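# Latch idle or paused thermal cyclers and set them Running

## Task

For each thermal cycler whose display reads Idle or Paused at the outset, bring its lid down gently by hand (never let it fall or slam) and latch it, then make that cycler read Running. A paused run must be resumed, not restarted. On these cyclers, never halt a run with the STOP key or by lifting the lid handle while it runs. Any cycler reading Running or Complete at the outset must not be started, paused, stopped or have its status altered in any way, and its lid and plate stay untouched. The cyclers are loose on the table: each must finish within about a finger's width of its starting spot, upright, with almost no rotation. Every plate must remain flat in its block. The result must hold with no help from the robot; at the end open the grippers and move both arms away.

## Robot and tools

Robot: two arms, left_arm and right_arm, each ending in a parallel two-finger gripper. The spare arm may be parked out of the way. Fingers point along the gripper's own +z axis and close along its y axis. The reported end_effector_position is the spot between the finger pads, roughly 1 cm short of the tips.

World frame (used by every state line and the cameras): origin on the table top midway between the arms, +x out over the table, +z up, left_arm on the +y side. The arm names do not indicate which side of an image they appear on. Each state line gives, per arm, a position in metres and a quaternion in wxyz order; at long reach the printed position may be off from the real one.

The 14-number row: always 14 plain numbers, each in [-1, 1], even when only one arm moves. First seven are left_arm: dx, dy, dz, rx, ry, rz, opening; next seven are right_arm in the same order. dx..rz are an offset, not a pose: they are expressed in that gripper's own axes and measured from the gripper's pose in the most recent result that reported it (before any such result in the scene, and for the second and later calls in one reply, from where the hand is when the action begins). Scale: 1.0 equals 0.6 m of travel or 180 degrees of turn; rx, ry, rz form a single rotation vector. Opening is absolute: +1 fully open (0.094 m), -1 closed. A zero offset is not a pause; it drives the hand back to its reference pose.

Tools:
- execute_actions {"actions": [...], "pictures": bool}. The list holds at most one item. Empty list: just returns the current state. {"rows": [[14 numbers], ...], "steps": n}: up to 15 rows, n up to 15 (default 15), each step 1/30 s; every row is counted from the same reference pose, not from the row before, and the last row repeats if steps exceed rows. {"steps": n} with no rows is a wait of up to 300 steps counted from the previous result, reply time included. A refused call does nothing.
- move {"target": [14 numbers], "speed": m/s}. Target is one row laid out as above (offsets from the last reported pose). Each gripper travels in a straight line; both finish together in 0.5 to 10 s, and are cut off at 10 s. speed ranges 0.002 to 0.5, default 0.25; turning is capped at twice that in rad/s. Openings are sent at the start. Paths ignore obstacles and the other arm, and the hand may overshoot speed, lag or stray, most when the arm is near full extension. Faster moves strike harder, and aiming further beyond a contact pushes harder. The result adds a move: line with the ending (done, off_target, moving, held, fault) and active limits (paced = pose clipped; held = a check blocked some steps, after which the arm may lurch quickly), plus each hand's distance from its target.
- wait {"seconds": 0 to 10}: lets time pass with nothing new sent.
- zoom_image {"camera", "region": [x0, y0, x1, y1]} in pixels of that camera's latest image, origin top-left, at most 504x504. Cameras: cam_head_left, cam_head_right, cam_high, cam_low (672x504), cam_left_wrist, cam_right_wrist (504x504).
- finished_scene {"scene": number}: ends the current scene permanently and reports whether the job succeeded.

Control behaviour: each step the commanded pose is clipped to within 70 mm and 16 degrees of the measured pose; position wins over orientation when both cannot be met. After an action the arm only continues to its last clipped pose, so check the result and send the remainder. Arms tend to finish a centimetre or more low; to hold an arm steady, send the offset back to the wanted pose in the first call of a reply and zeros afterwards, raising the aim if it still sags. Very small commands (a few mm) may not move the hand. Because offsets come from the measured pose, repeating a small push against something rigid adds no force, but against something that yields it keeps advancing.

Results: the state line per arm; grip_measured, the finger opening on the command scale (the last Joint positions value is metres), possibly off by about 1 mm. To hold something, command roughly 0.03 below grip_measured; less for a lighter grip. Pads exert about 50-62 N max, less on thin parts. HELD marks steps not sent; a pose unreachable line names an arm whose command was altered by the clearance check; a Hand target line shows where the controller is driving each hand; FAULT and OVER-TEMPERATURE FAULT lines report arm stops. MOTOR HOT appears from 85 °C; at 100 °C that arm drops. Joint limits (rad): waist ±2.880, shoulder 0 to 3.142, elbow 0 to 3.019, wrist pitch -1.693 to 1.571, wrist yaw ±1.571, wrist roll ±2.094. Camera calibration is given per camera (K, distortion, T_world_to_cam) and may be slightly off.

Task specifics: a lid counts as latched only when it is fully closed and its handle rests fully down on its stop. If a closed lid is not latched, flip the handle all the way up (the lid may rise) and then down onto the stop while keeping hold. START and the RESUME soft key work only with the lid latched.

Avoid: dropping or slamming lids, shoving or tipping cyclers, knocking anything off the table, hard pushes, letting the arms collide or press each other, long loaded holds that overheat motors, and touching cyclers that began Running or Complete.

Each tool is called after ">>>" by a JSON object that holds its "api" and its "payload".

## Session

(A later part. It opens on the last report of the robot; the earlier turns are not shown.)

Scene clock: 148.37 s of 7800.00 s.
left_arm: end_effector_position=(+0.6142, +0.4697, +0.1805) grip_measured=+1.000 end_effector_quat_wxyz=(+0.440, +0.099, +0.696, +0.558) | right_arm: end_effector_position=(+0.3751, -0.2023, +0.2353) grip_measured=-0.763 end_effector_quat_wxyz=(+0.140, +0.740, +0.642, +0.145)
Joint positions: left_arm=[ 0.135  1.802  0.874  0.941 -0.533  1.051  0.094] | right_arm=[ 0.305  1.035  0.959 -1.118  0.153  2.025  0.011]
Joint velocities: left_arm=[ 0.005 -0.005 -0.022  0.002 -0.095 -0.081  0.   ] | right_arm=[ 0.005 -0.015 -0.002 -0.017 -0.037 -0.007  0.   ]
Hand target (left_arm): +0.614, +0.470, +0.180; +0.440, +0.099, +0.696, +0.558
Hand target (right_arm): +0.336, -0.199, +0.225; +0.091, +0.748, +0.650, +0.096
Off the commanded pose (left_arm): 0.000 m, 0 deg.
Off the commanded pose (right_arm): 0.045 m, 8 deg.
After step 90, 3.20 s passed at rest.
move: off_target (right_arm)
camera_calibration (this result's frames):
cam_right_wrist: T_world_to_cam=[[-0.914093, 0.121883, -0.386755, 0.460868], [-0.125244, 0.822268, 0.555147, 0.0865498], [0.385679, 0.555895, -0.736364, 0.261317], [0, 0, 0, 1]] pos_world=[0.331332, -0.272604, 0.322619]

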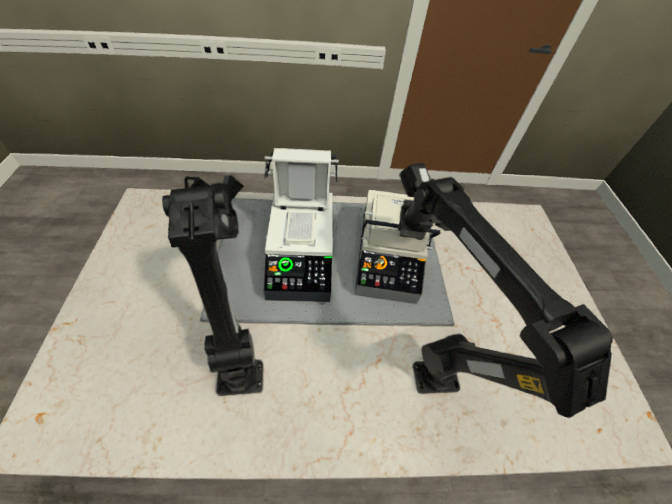

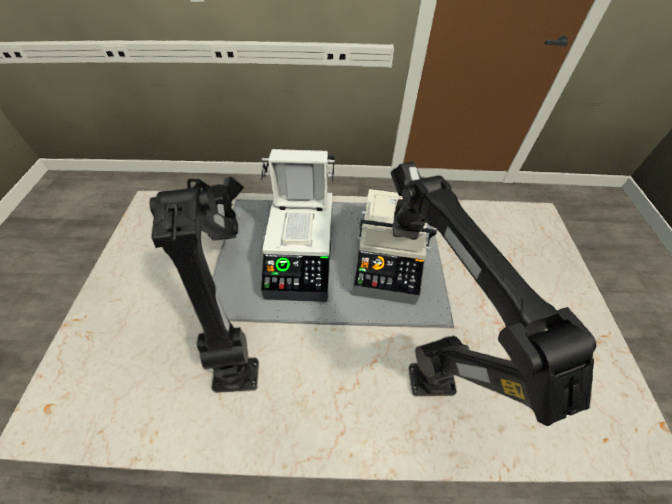

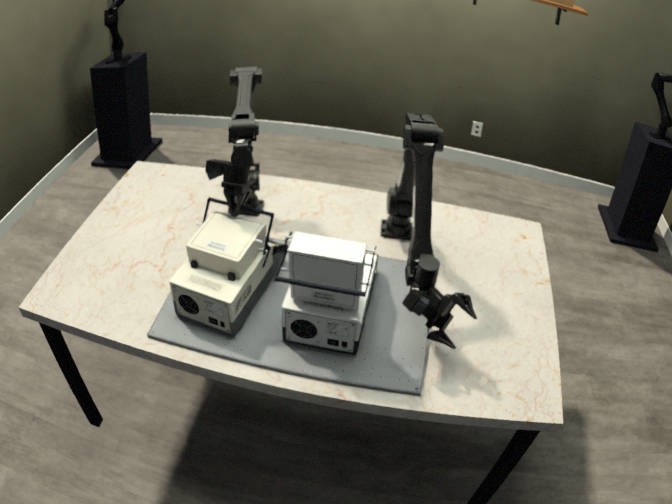

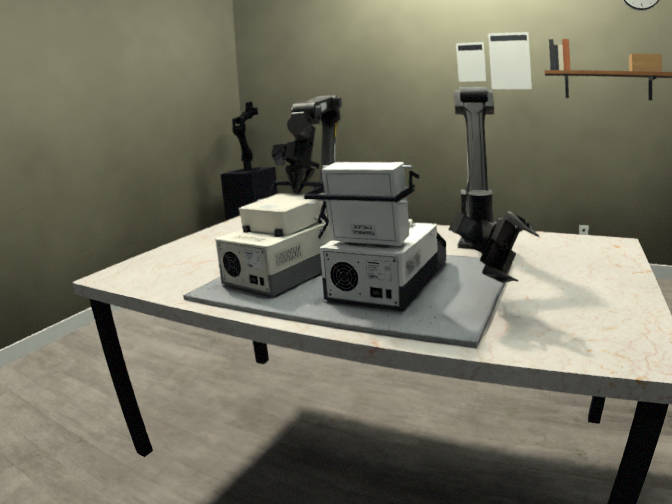

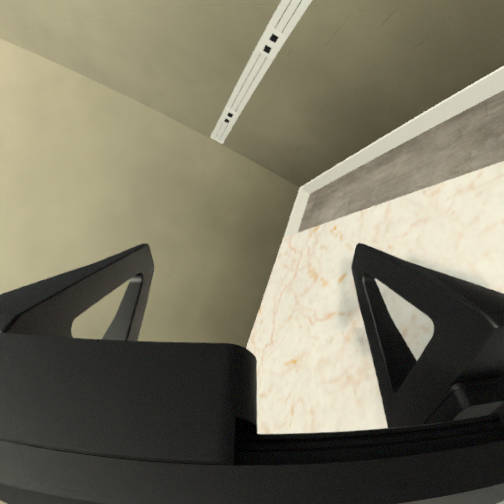

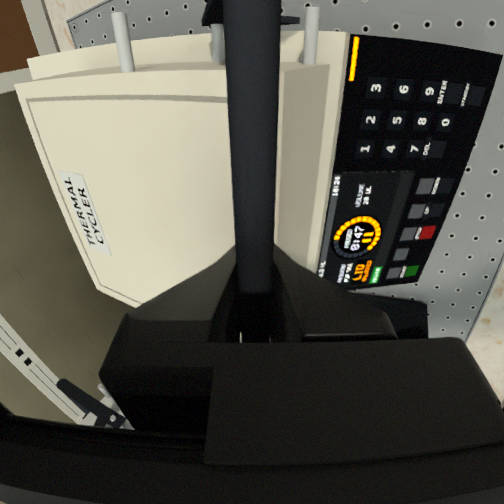

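>>> {"api": "move", "payload": {"target": [0,0,0,0,0,0,1,0,0,0,0,0,0,-0.5], "speed": 0.03}}

>>> {"api": "move", "payload": {"target": [0,0,0,0,0,0,1,0,-0.004,-0.012,0.04,0,0,-0.5], "speed": 0.03}}

>>> {"api": "move", "payload": {"target": [0,0,0,0,0,0,1,0,0,0,0,0,0,-0.78], "speed": 0.03}}

>>> {"api": "move", "payload": {"target": [0,0,0,0,0,0,1,0,-0.08,0.01,0,0,0,-0.78], "speed": 0.03}}

>>> {"api": "zoom_image", "payload": {"camera": "cam_low", "region": [210, 130, 430, 310]}}

Scene clock: 160.70 s of 7800.00 s.
left_arm: end_effector_position=(+0.6142, +0.4697, +0.1805) grip_measured=+1.000 end_effector_quat_wxyz=(+0.440, +0.099, +0.696, +0.558) | right_arm: end_effector_position=(+0.3761, -0.2029, +0.2372) grip_measured=-0.502 end_effector_quat_wxyz=(+0.143, +0.740, +0.641, +0.148)
Joint positions: left_arm=[ 0.135  1.802  0.874  0.941 -0.533  1.051  0.094] | right_arm=[ 0.304  1.031  0.96  -1.114  0.157  2.025  0.023]
Joint velocities: left_arm=[-0.005 -0.015 -0.027  0.022  0.022  0.022  0.   ] | right_arm=[-0.005 -0.005  0.017  0.012  0.037 -0.007 -0.001]
Hand target (left_arm): +0.614, +0.470, +0.180; +0.440, +0.099, +0.696, +0.558
Hand target (right_arm): +0.375, -0.202, +0.235; +0.140, +0.740, +0.642, +0.144
Off the commanded pose (left_arm): 0.000 m, 0 deg.
Off the commanded pose (right_arm): 0.002 m, 1 deg.
After step 90, 8.63 s passed at rest.
move: done
camera_calibration (this result's frames):
cam_right_wrist: T_world_to_cam=[[-0.910334, 0.123671, -0.394965, 0.463487], [-0.128543, 0.822631, 0.553854, 0.0876577], [0.393406, 0.554962, -0.732972, 0.25881], [0, 0, 0, 1]] pos_world=[0.331378, -0.27306, 0.324212]

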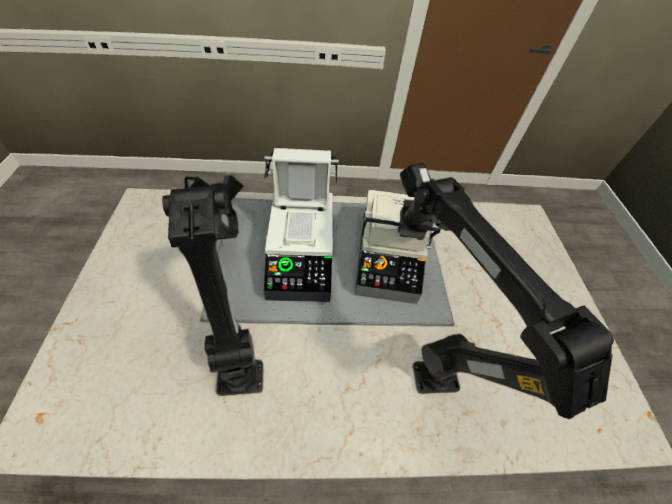

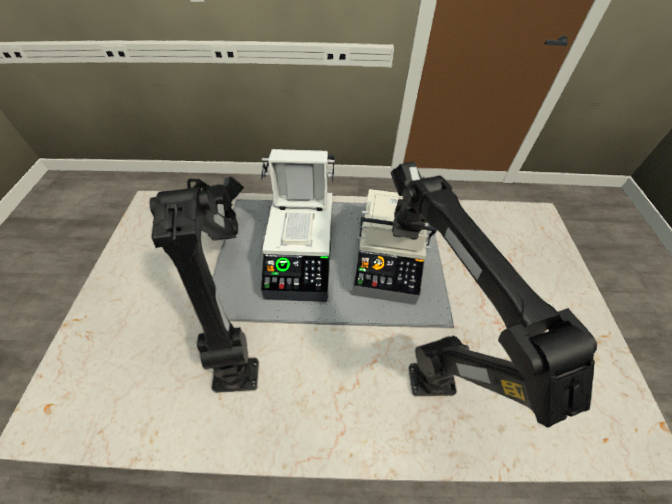

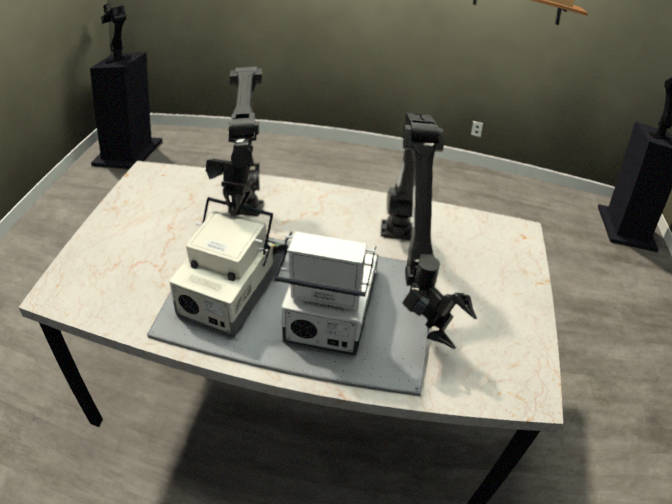

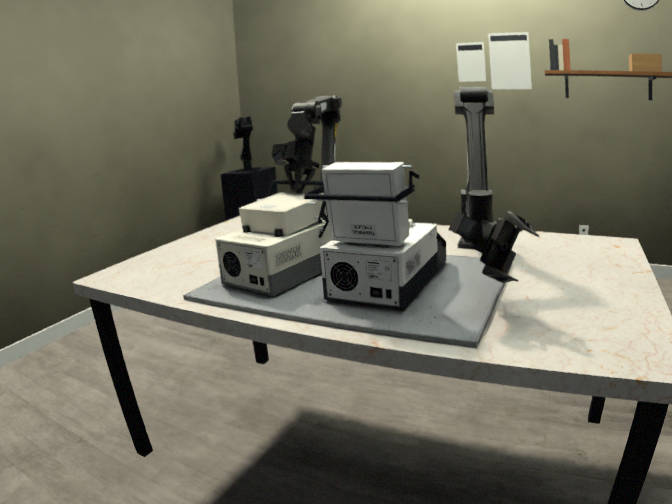

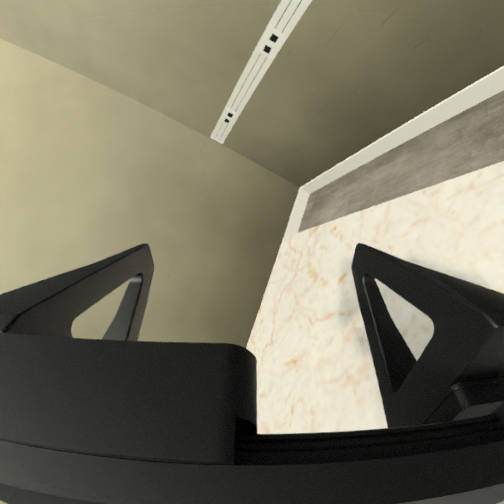

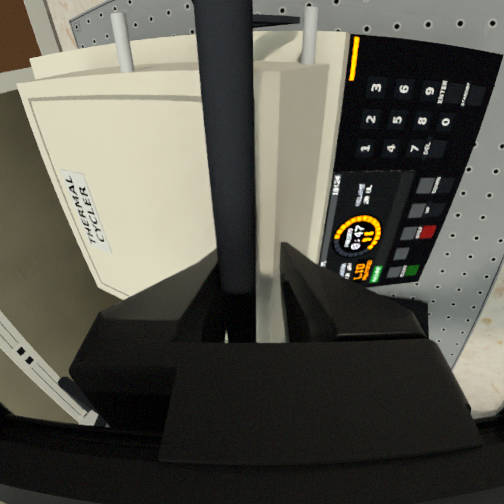

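Scene clock: 163.03 s of 7800.00 s.
left_arm: end_effector_position=(+0.6142, +0.4697, +0.1805) grip_measured=+1.000 end_effector_quat_wxyz=(+0.440, +0.099, +0.696, +0.558) | right_arm: end_effector_position=(+0.3737, -0.2024, +0.2375) grip_measured=-0.501 end_effector_quat_wxyz=(+0.107, +0.747, +0.645, +0.119)
Joint positions: left_arm=[ 0.135  1.802  0.874  0.941 -0.533  1.051  0.094] | right_arm=[ 0.284  1.076  1.01  -1.2    0.106  2.022  0.023]
Joint velocities: left_arm=[-0.005 -0.005 -0.002  0.012 -0.066 -0.066  0.   ] | right_arm=[-0.024 -0.005  0.012  0.007 -0.022 -0.051 -0.   ]
Hand target (left_arm): +0.614, +0.470, +0.180; +0.440, +0.099, +0.696, +0.558
Hand target (right_arm): +0.371, -0.203, +0.243; +0.097, +0.747, +0.649, +0.107
Off the commanded pose (left_arm): 0.000 m, 0 deg.
Off the commanded pose (right_arm): 0.006 m, 2 deg.
move: done
camera_calibration (this result's frames):
cam_right_wrist: T_world_to_cam=[[-0.942284, 0.130901, -0.308164, 0.454081], [-0.0760542, 0.81266, 0.577754, 0.059543], [0.326061, 0.567845, -0.755801, 0.292884], [0, 0, 0, 1]] pos_world=[0.336904, -0.274141, 0.326893]

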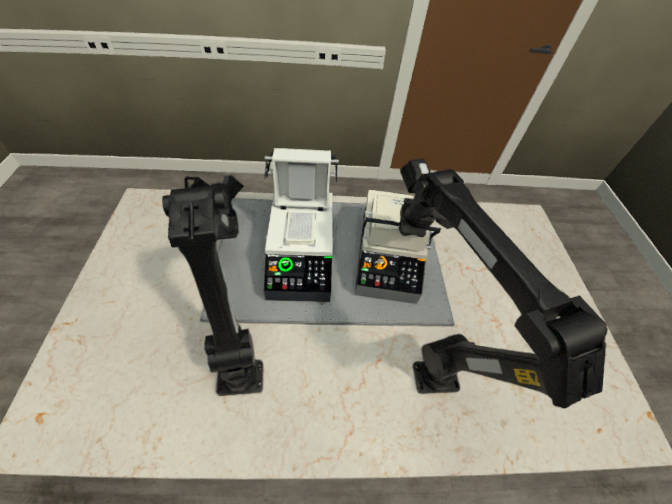

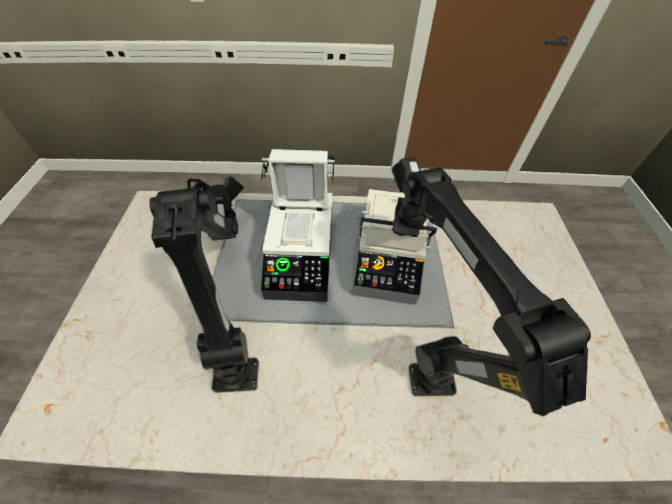

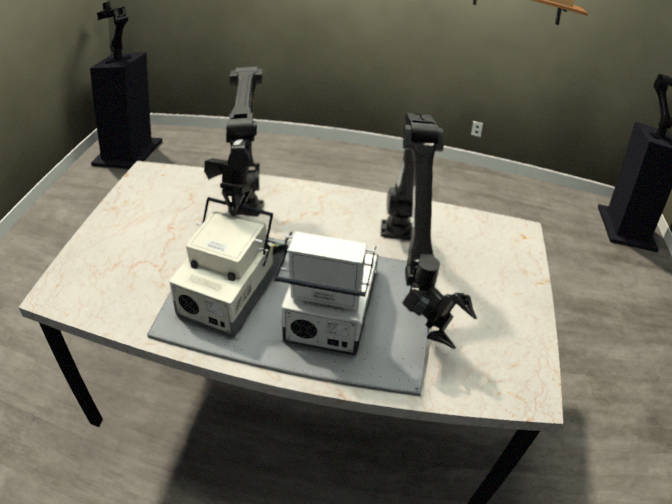

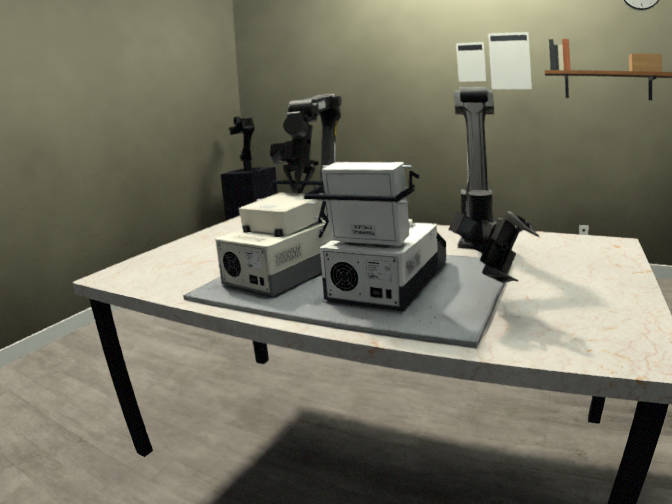

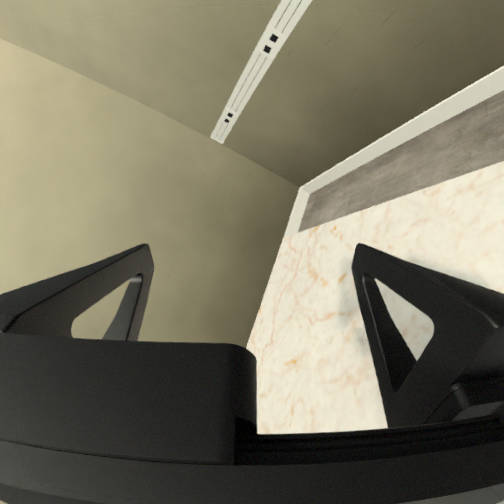

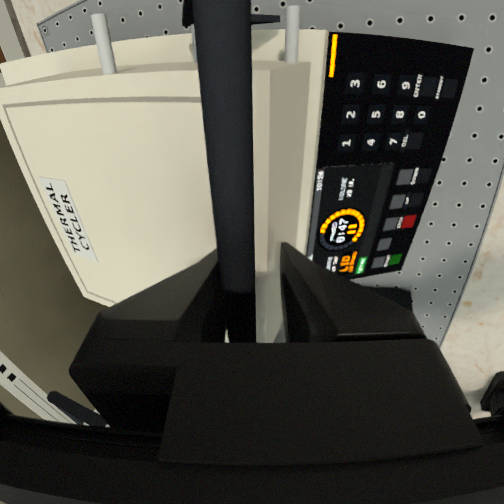

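Scene clock: 163.53 s of 7800.00 s.
left_arm: end_effector_position=(+0.6142, +0.4697, +0.1805) grip_measured=+1.000 end_effector_quat_wxyz=(+0.440, +0.099, +0.696, +0.558) | right_arm: end_effector_position=(+0.3769, -0.2029, +0.2375) grip_measured=-0.768 end_effector_quat_wxyz=(+0.112, +0.745, +0.646, +0.122)
Joint positions: left_arm=[ 0.135  1.802  0.874  0.941 -0.533  1.051  0.094] | right_arm=[ 0.282  1.078  1.01  -1.189  0.112  2.014  0.011]
Joint velocities: left_arm=[ 0.005 -0.015 -0.012  0.007 -0.007 -0.007  0.   ] | right_arm=[-0.005 -0.005  0.017  0.007 -0.081  0.022 -0.   ]
Hand target (left_arm): +0.614, +0.470, +0.180; +0.440, +0.099, +0.696, +0.558
Hand target (right_arm): +0.374, -0.202, +0.238; +0.107, +0.747, +0.645, +0.120
Off the commanded pose (left_arm): 0.000 m, 0 deg.
Off the commanded pose (right_arm): 0.003 m, 1 deg.
move: done
camera_calibration (this result's frames):
cam_right_wrist: T_world_to_cam=[[-0.939662, 0.1253, -0.318332, 0.457475], [-0.0852961, 0.815316, 0.572699, 0.0653509], [0.3313, 0.565296, -0.755434, 0.289572], [0, 0, 0, 1]] pos_world=[0.339511, -0.274297, 0.326955]

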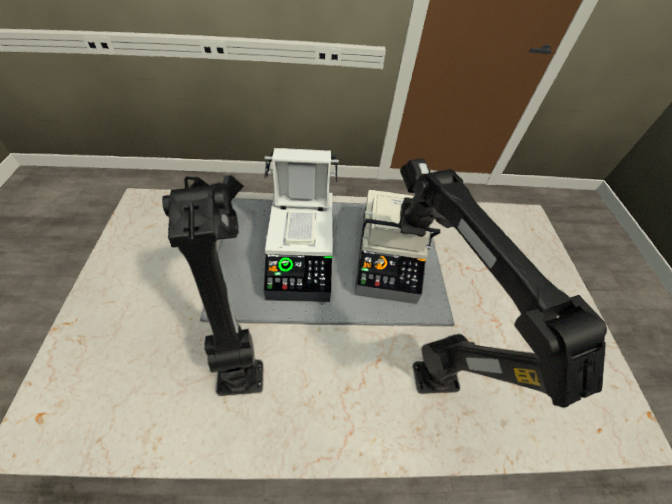

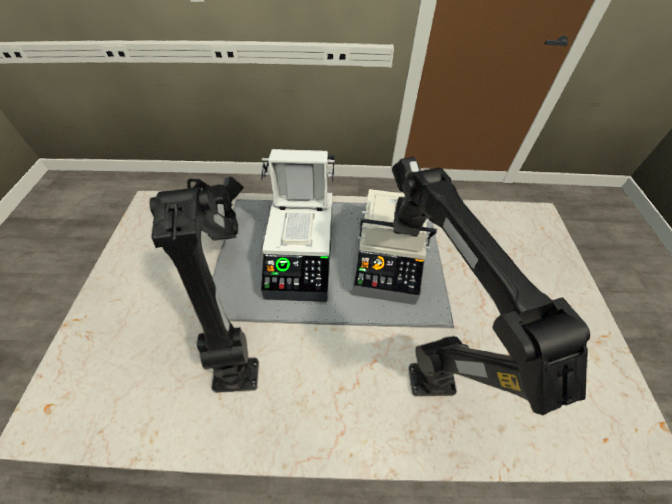

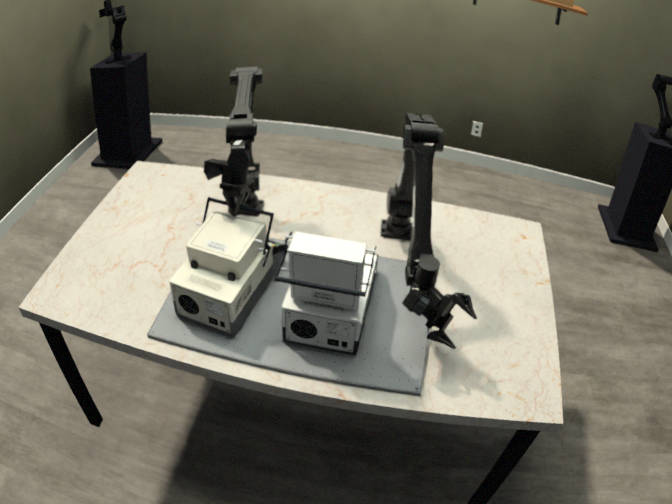

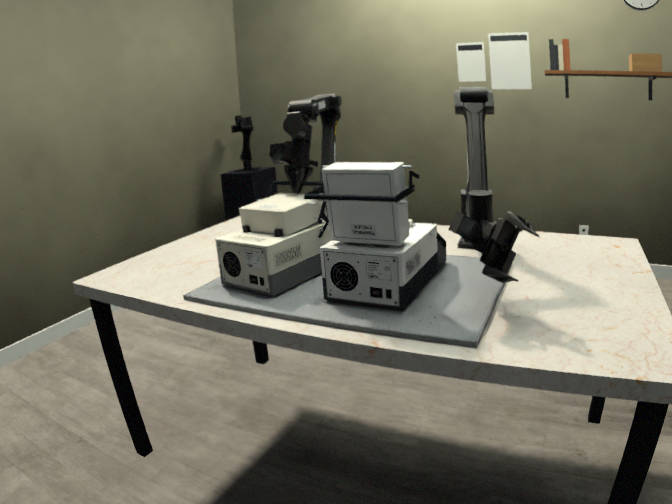

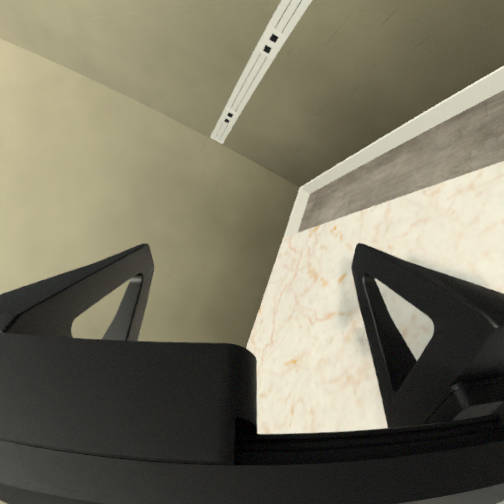

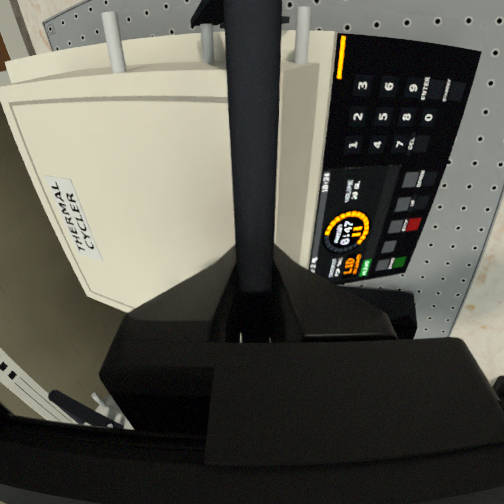

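Scene clock: 165.37 s of 7800.00 s.
left_arm: end_effector_position=(+0.6142, +0.4697, +0.1805) grip_measured=+1.000 end_effector_quat_wxyz=(+0.440, +0.099, +0.696, +0.558) | right_arm: end_effector_position=(+0.3726, -0.2024, +0.2336) grip_measured=-0.768 end_effector_quat_wxyz=(+0.143, +0.739, +0.641, +0.148)
Joint positions: left_arm=[ 0.135  1.802  0.874  0.941 -0.533  1.051  0.094] | right_arm=[ 0.309  1.023  0.945 -1.109  0.157  2.028  0.011]
Joint velocities: left_arm=[-0.015  0.005 -0.002  0.017 -0.007 -0.007  0.   ] | right_arm=[ 0.005  0.015 -0.007  0.007 -0.007  0.007  0.   ]
Hand target (left_arm): +0.614, +0.470, +0.180; +0.440, +0.099, +0.696, +0.558
Hand target (right_arm): +0.337, -0.198, +0.217; +0.114, +0.745, +0.646, +0.121
Off the commanded pose (left_arm): 0.000 m, 0 deg.
Off the commanded pose (right_arm): 0.043 m, 5 deg.
move: off_target (right_arm)
camera_calibration (this result's frames):
cam_right_wrist: T_world_to_cam=[[-0.910823, 0.122408, -0.39423, 0.4585], [-0.129379, 0.822253, 0.554222, 0.0889931], [0.391998, 0.555803, -0.73309, 0.257993], [0, 0, 0, 1]] pos_world=[0.327993, -0.272692, 0.320564]

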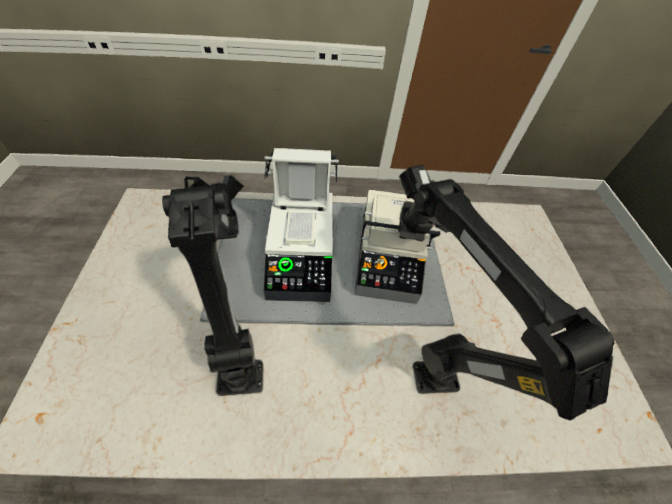

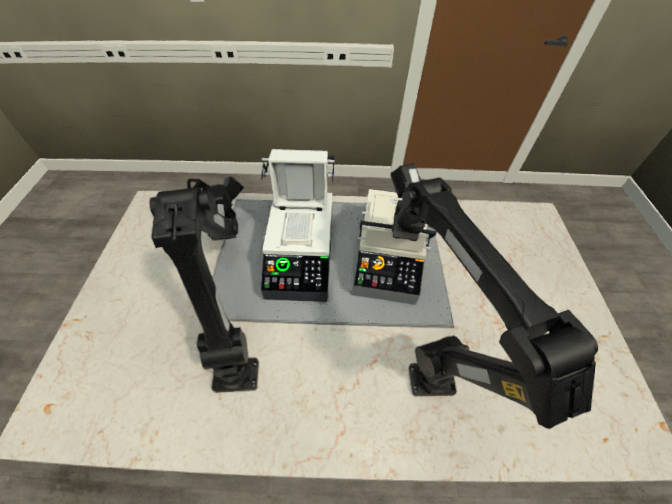

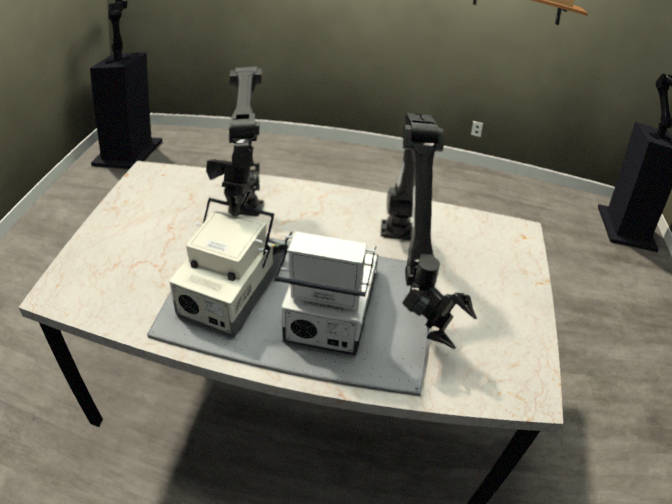

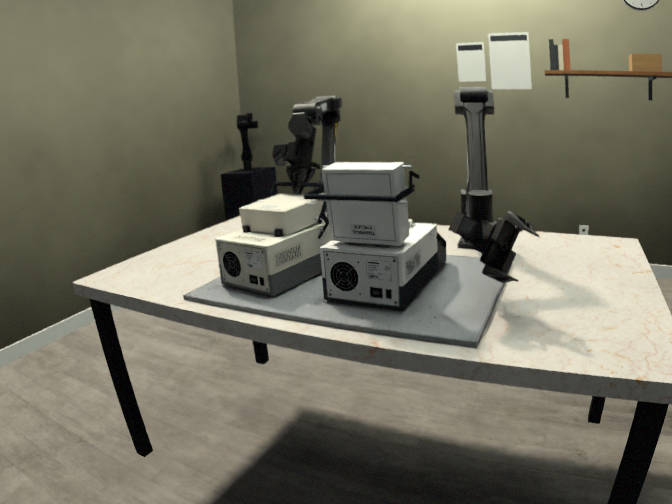

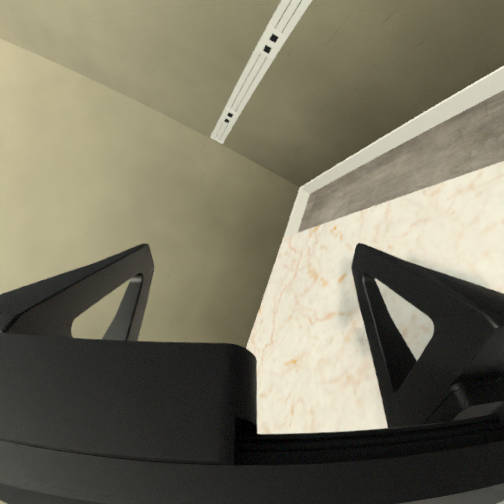

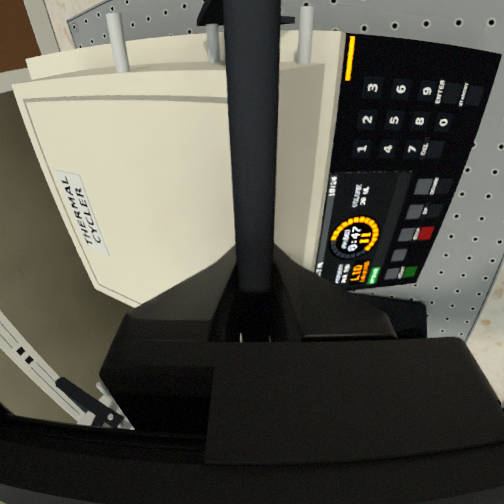

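Region (210, 130, 430, 310) of cam_low's 672x504 image, scaled by 2.291, with more detail than that image has; it fills the top 412 rows of this view, and the rest is white.

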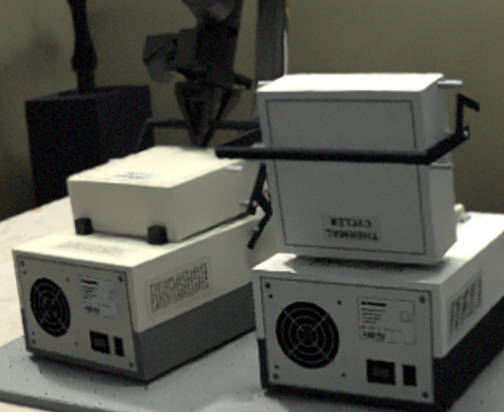

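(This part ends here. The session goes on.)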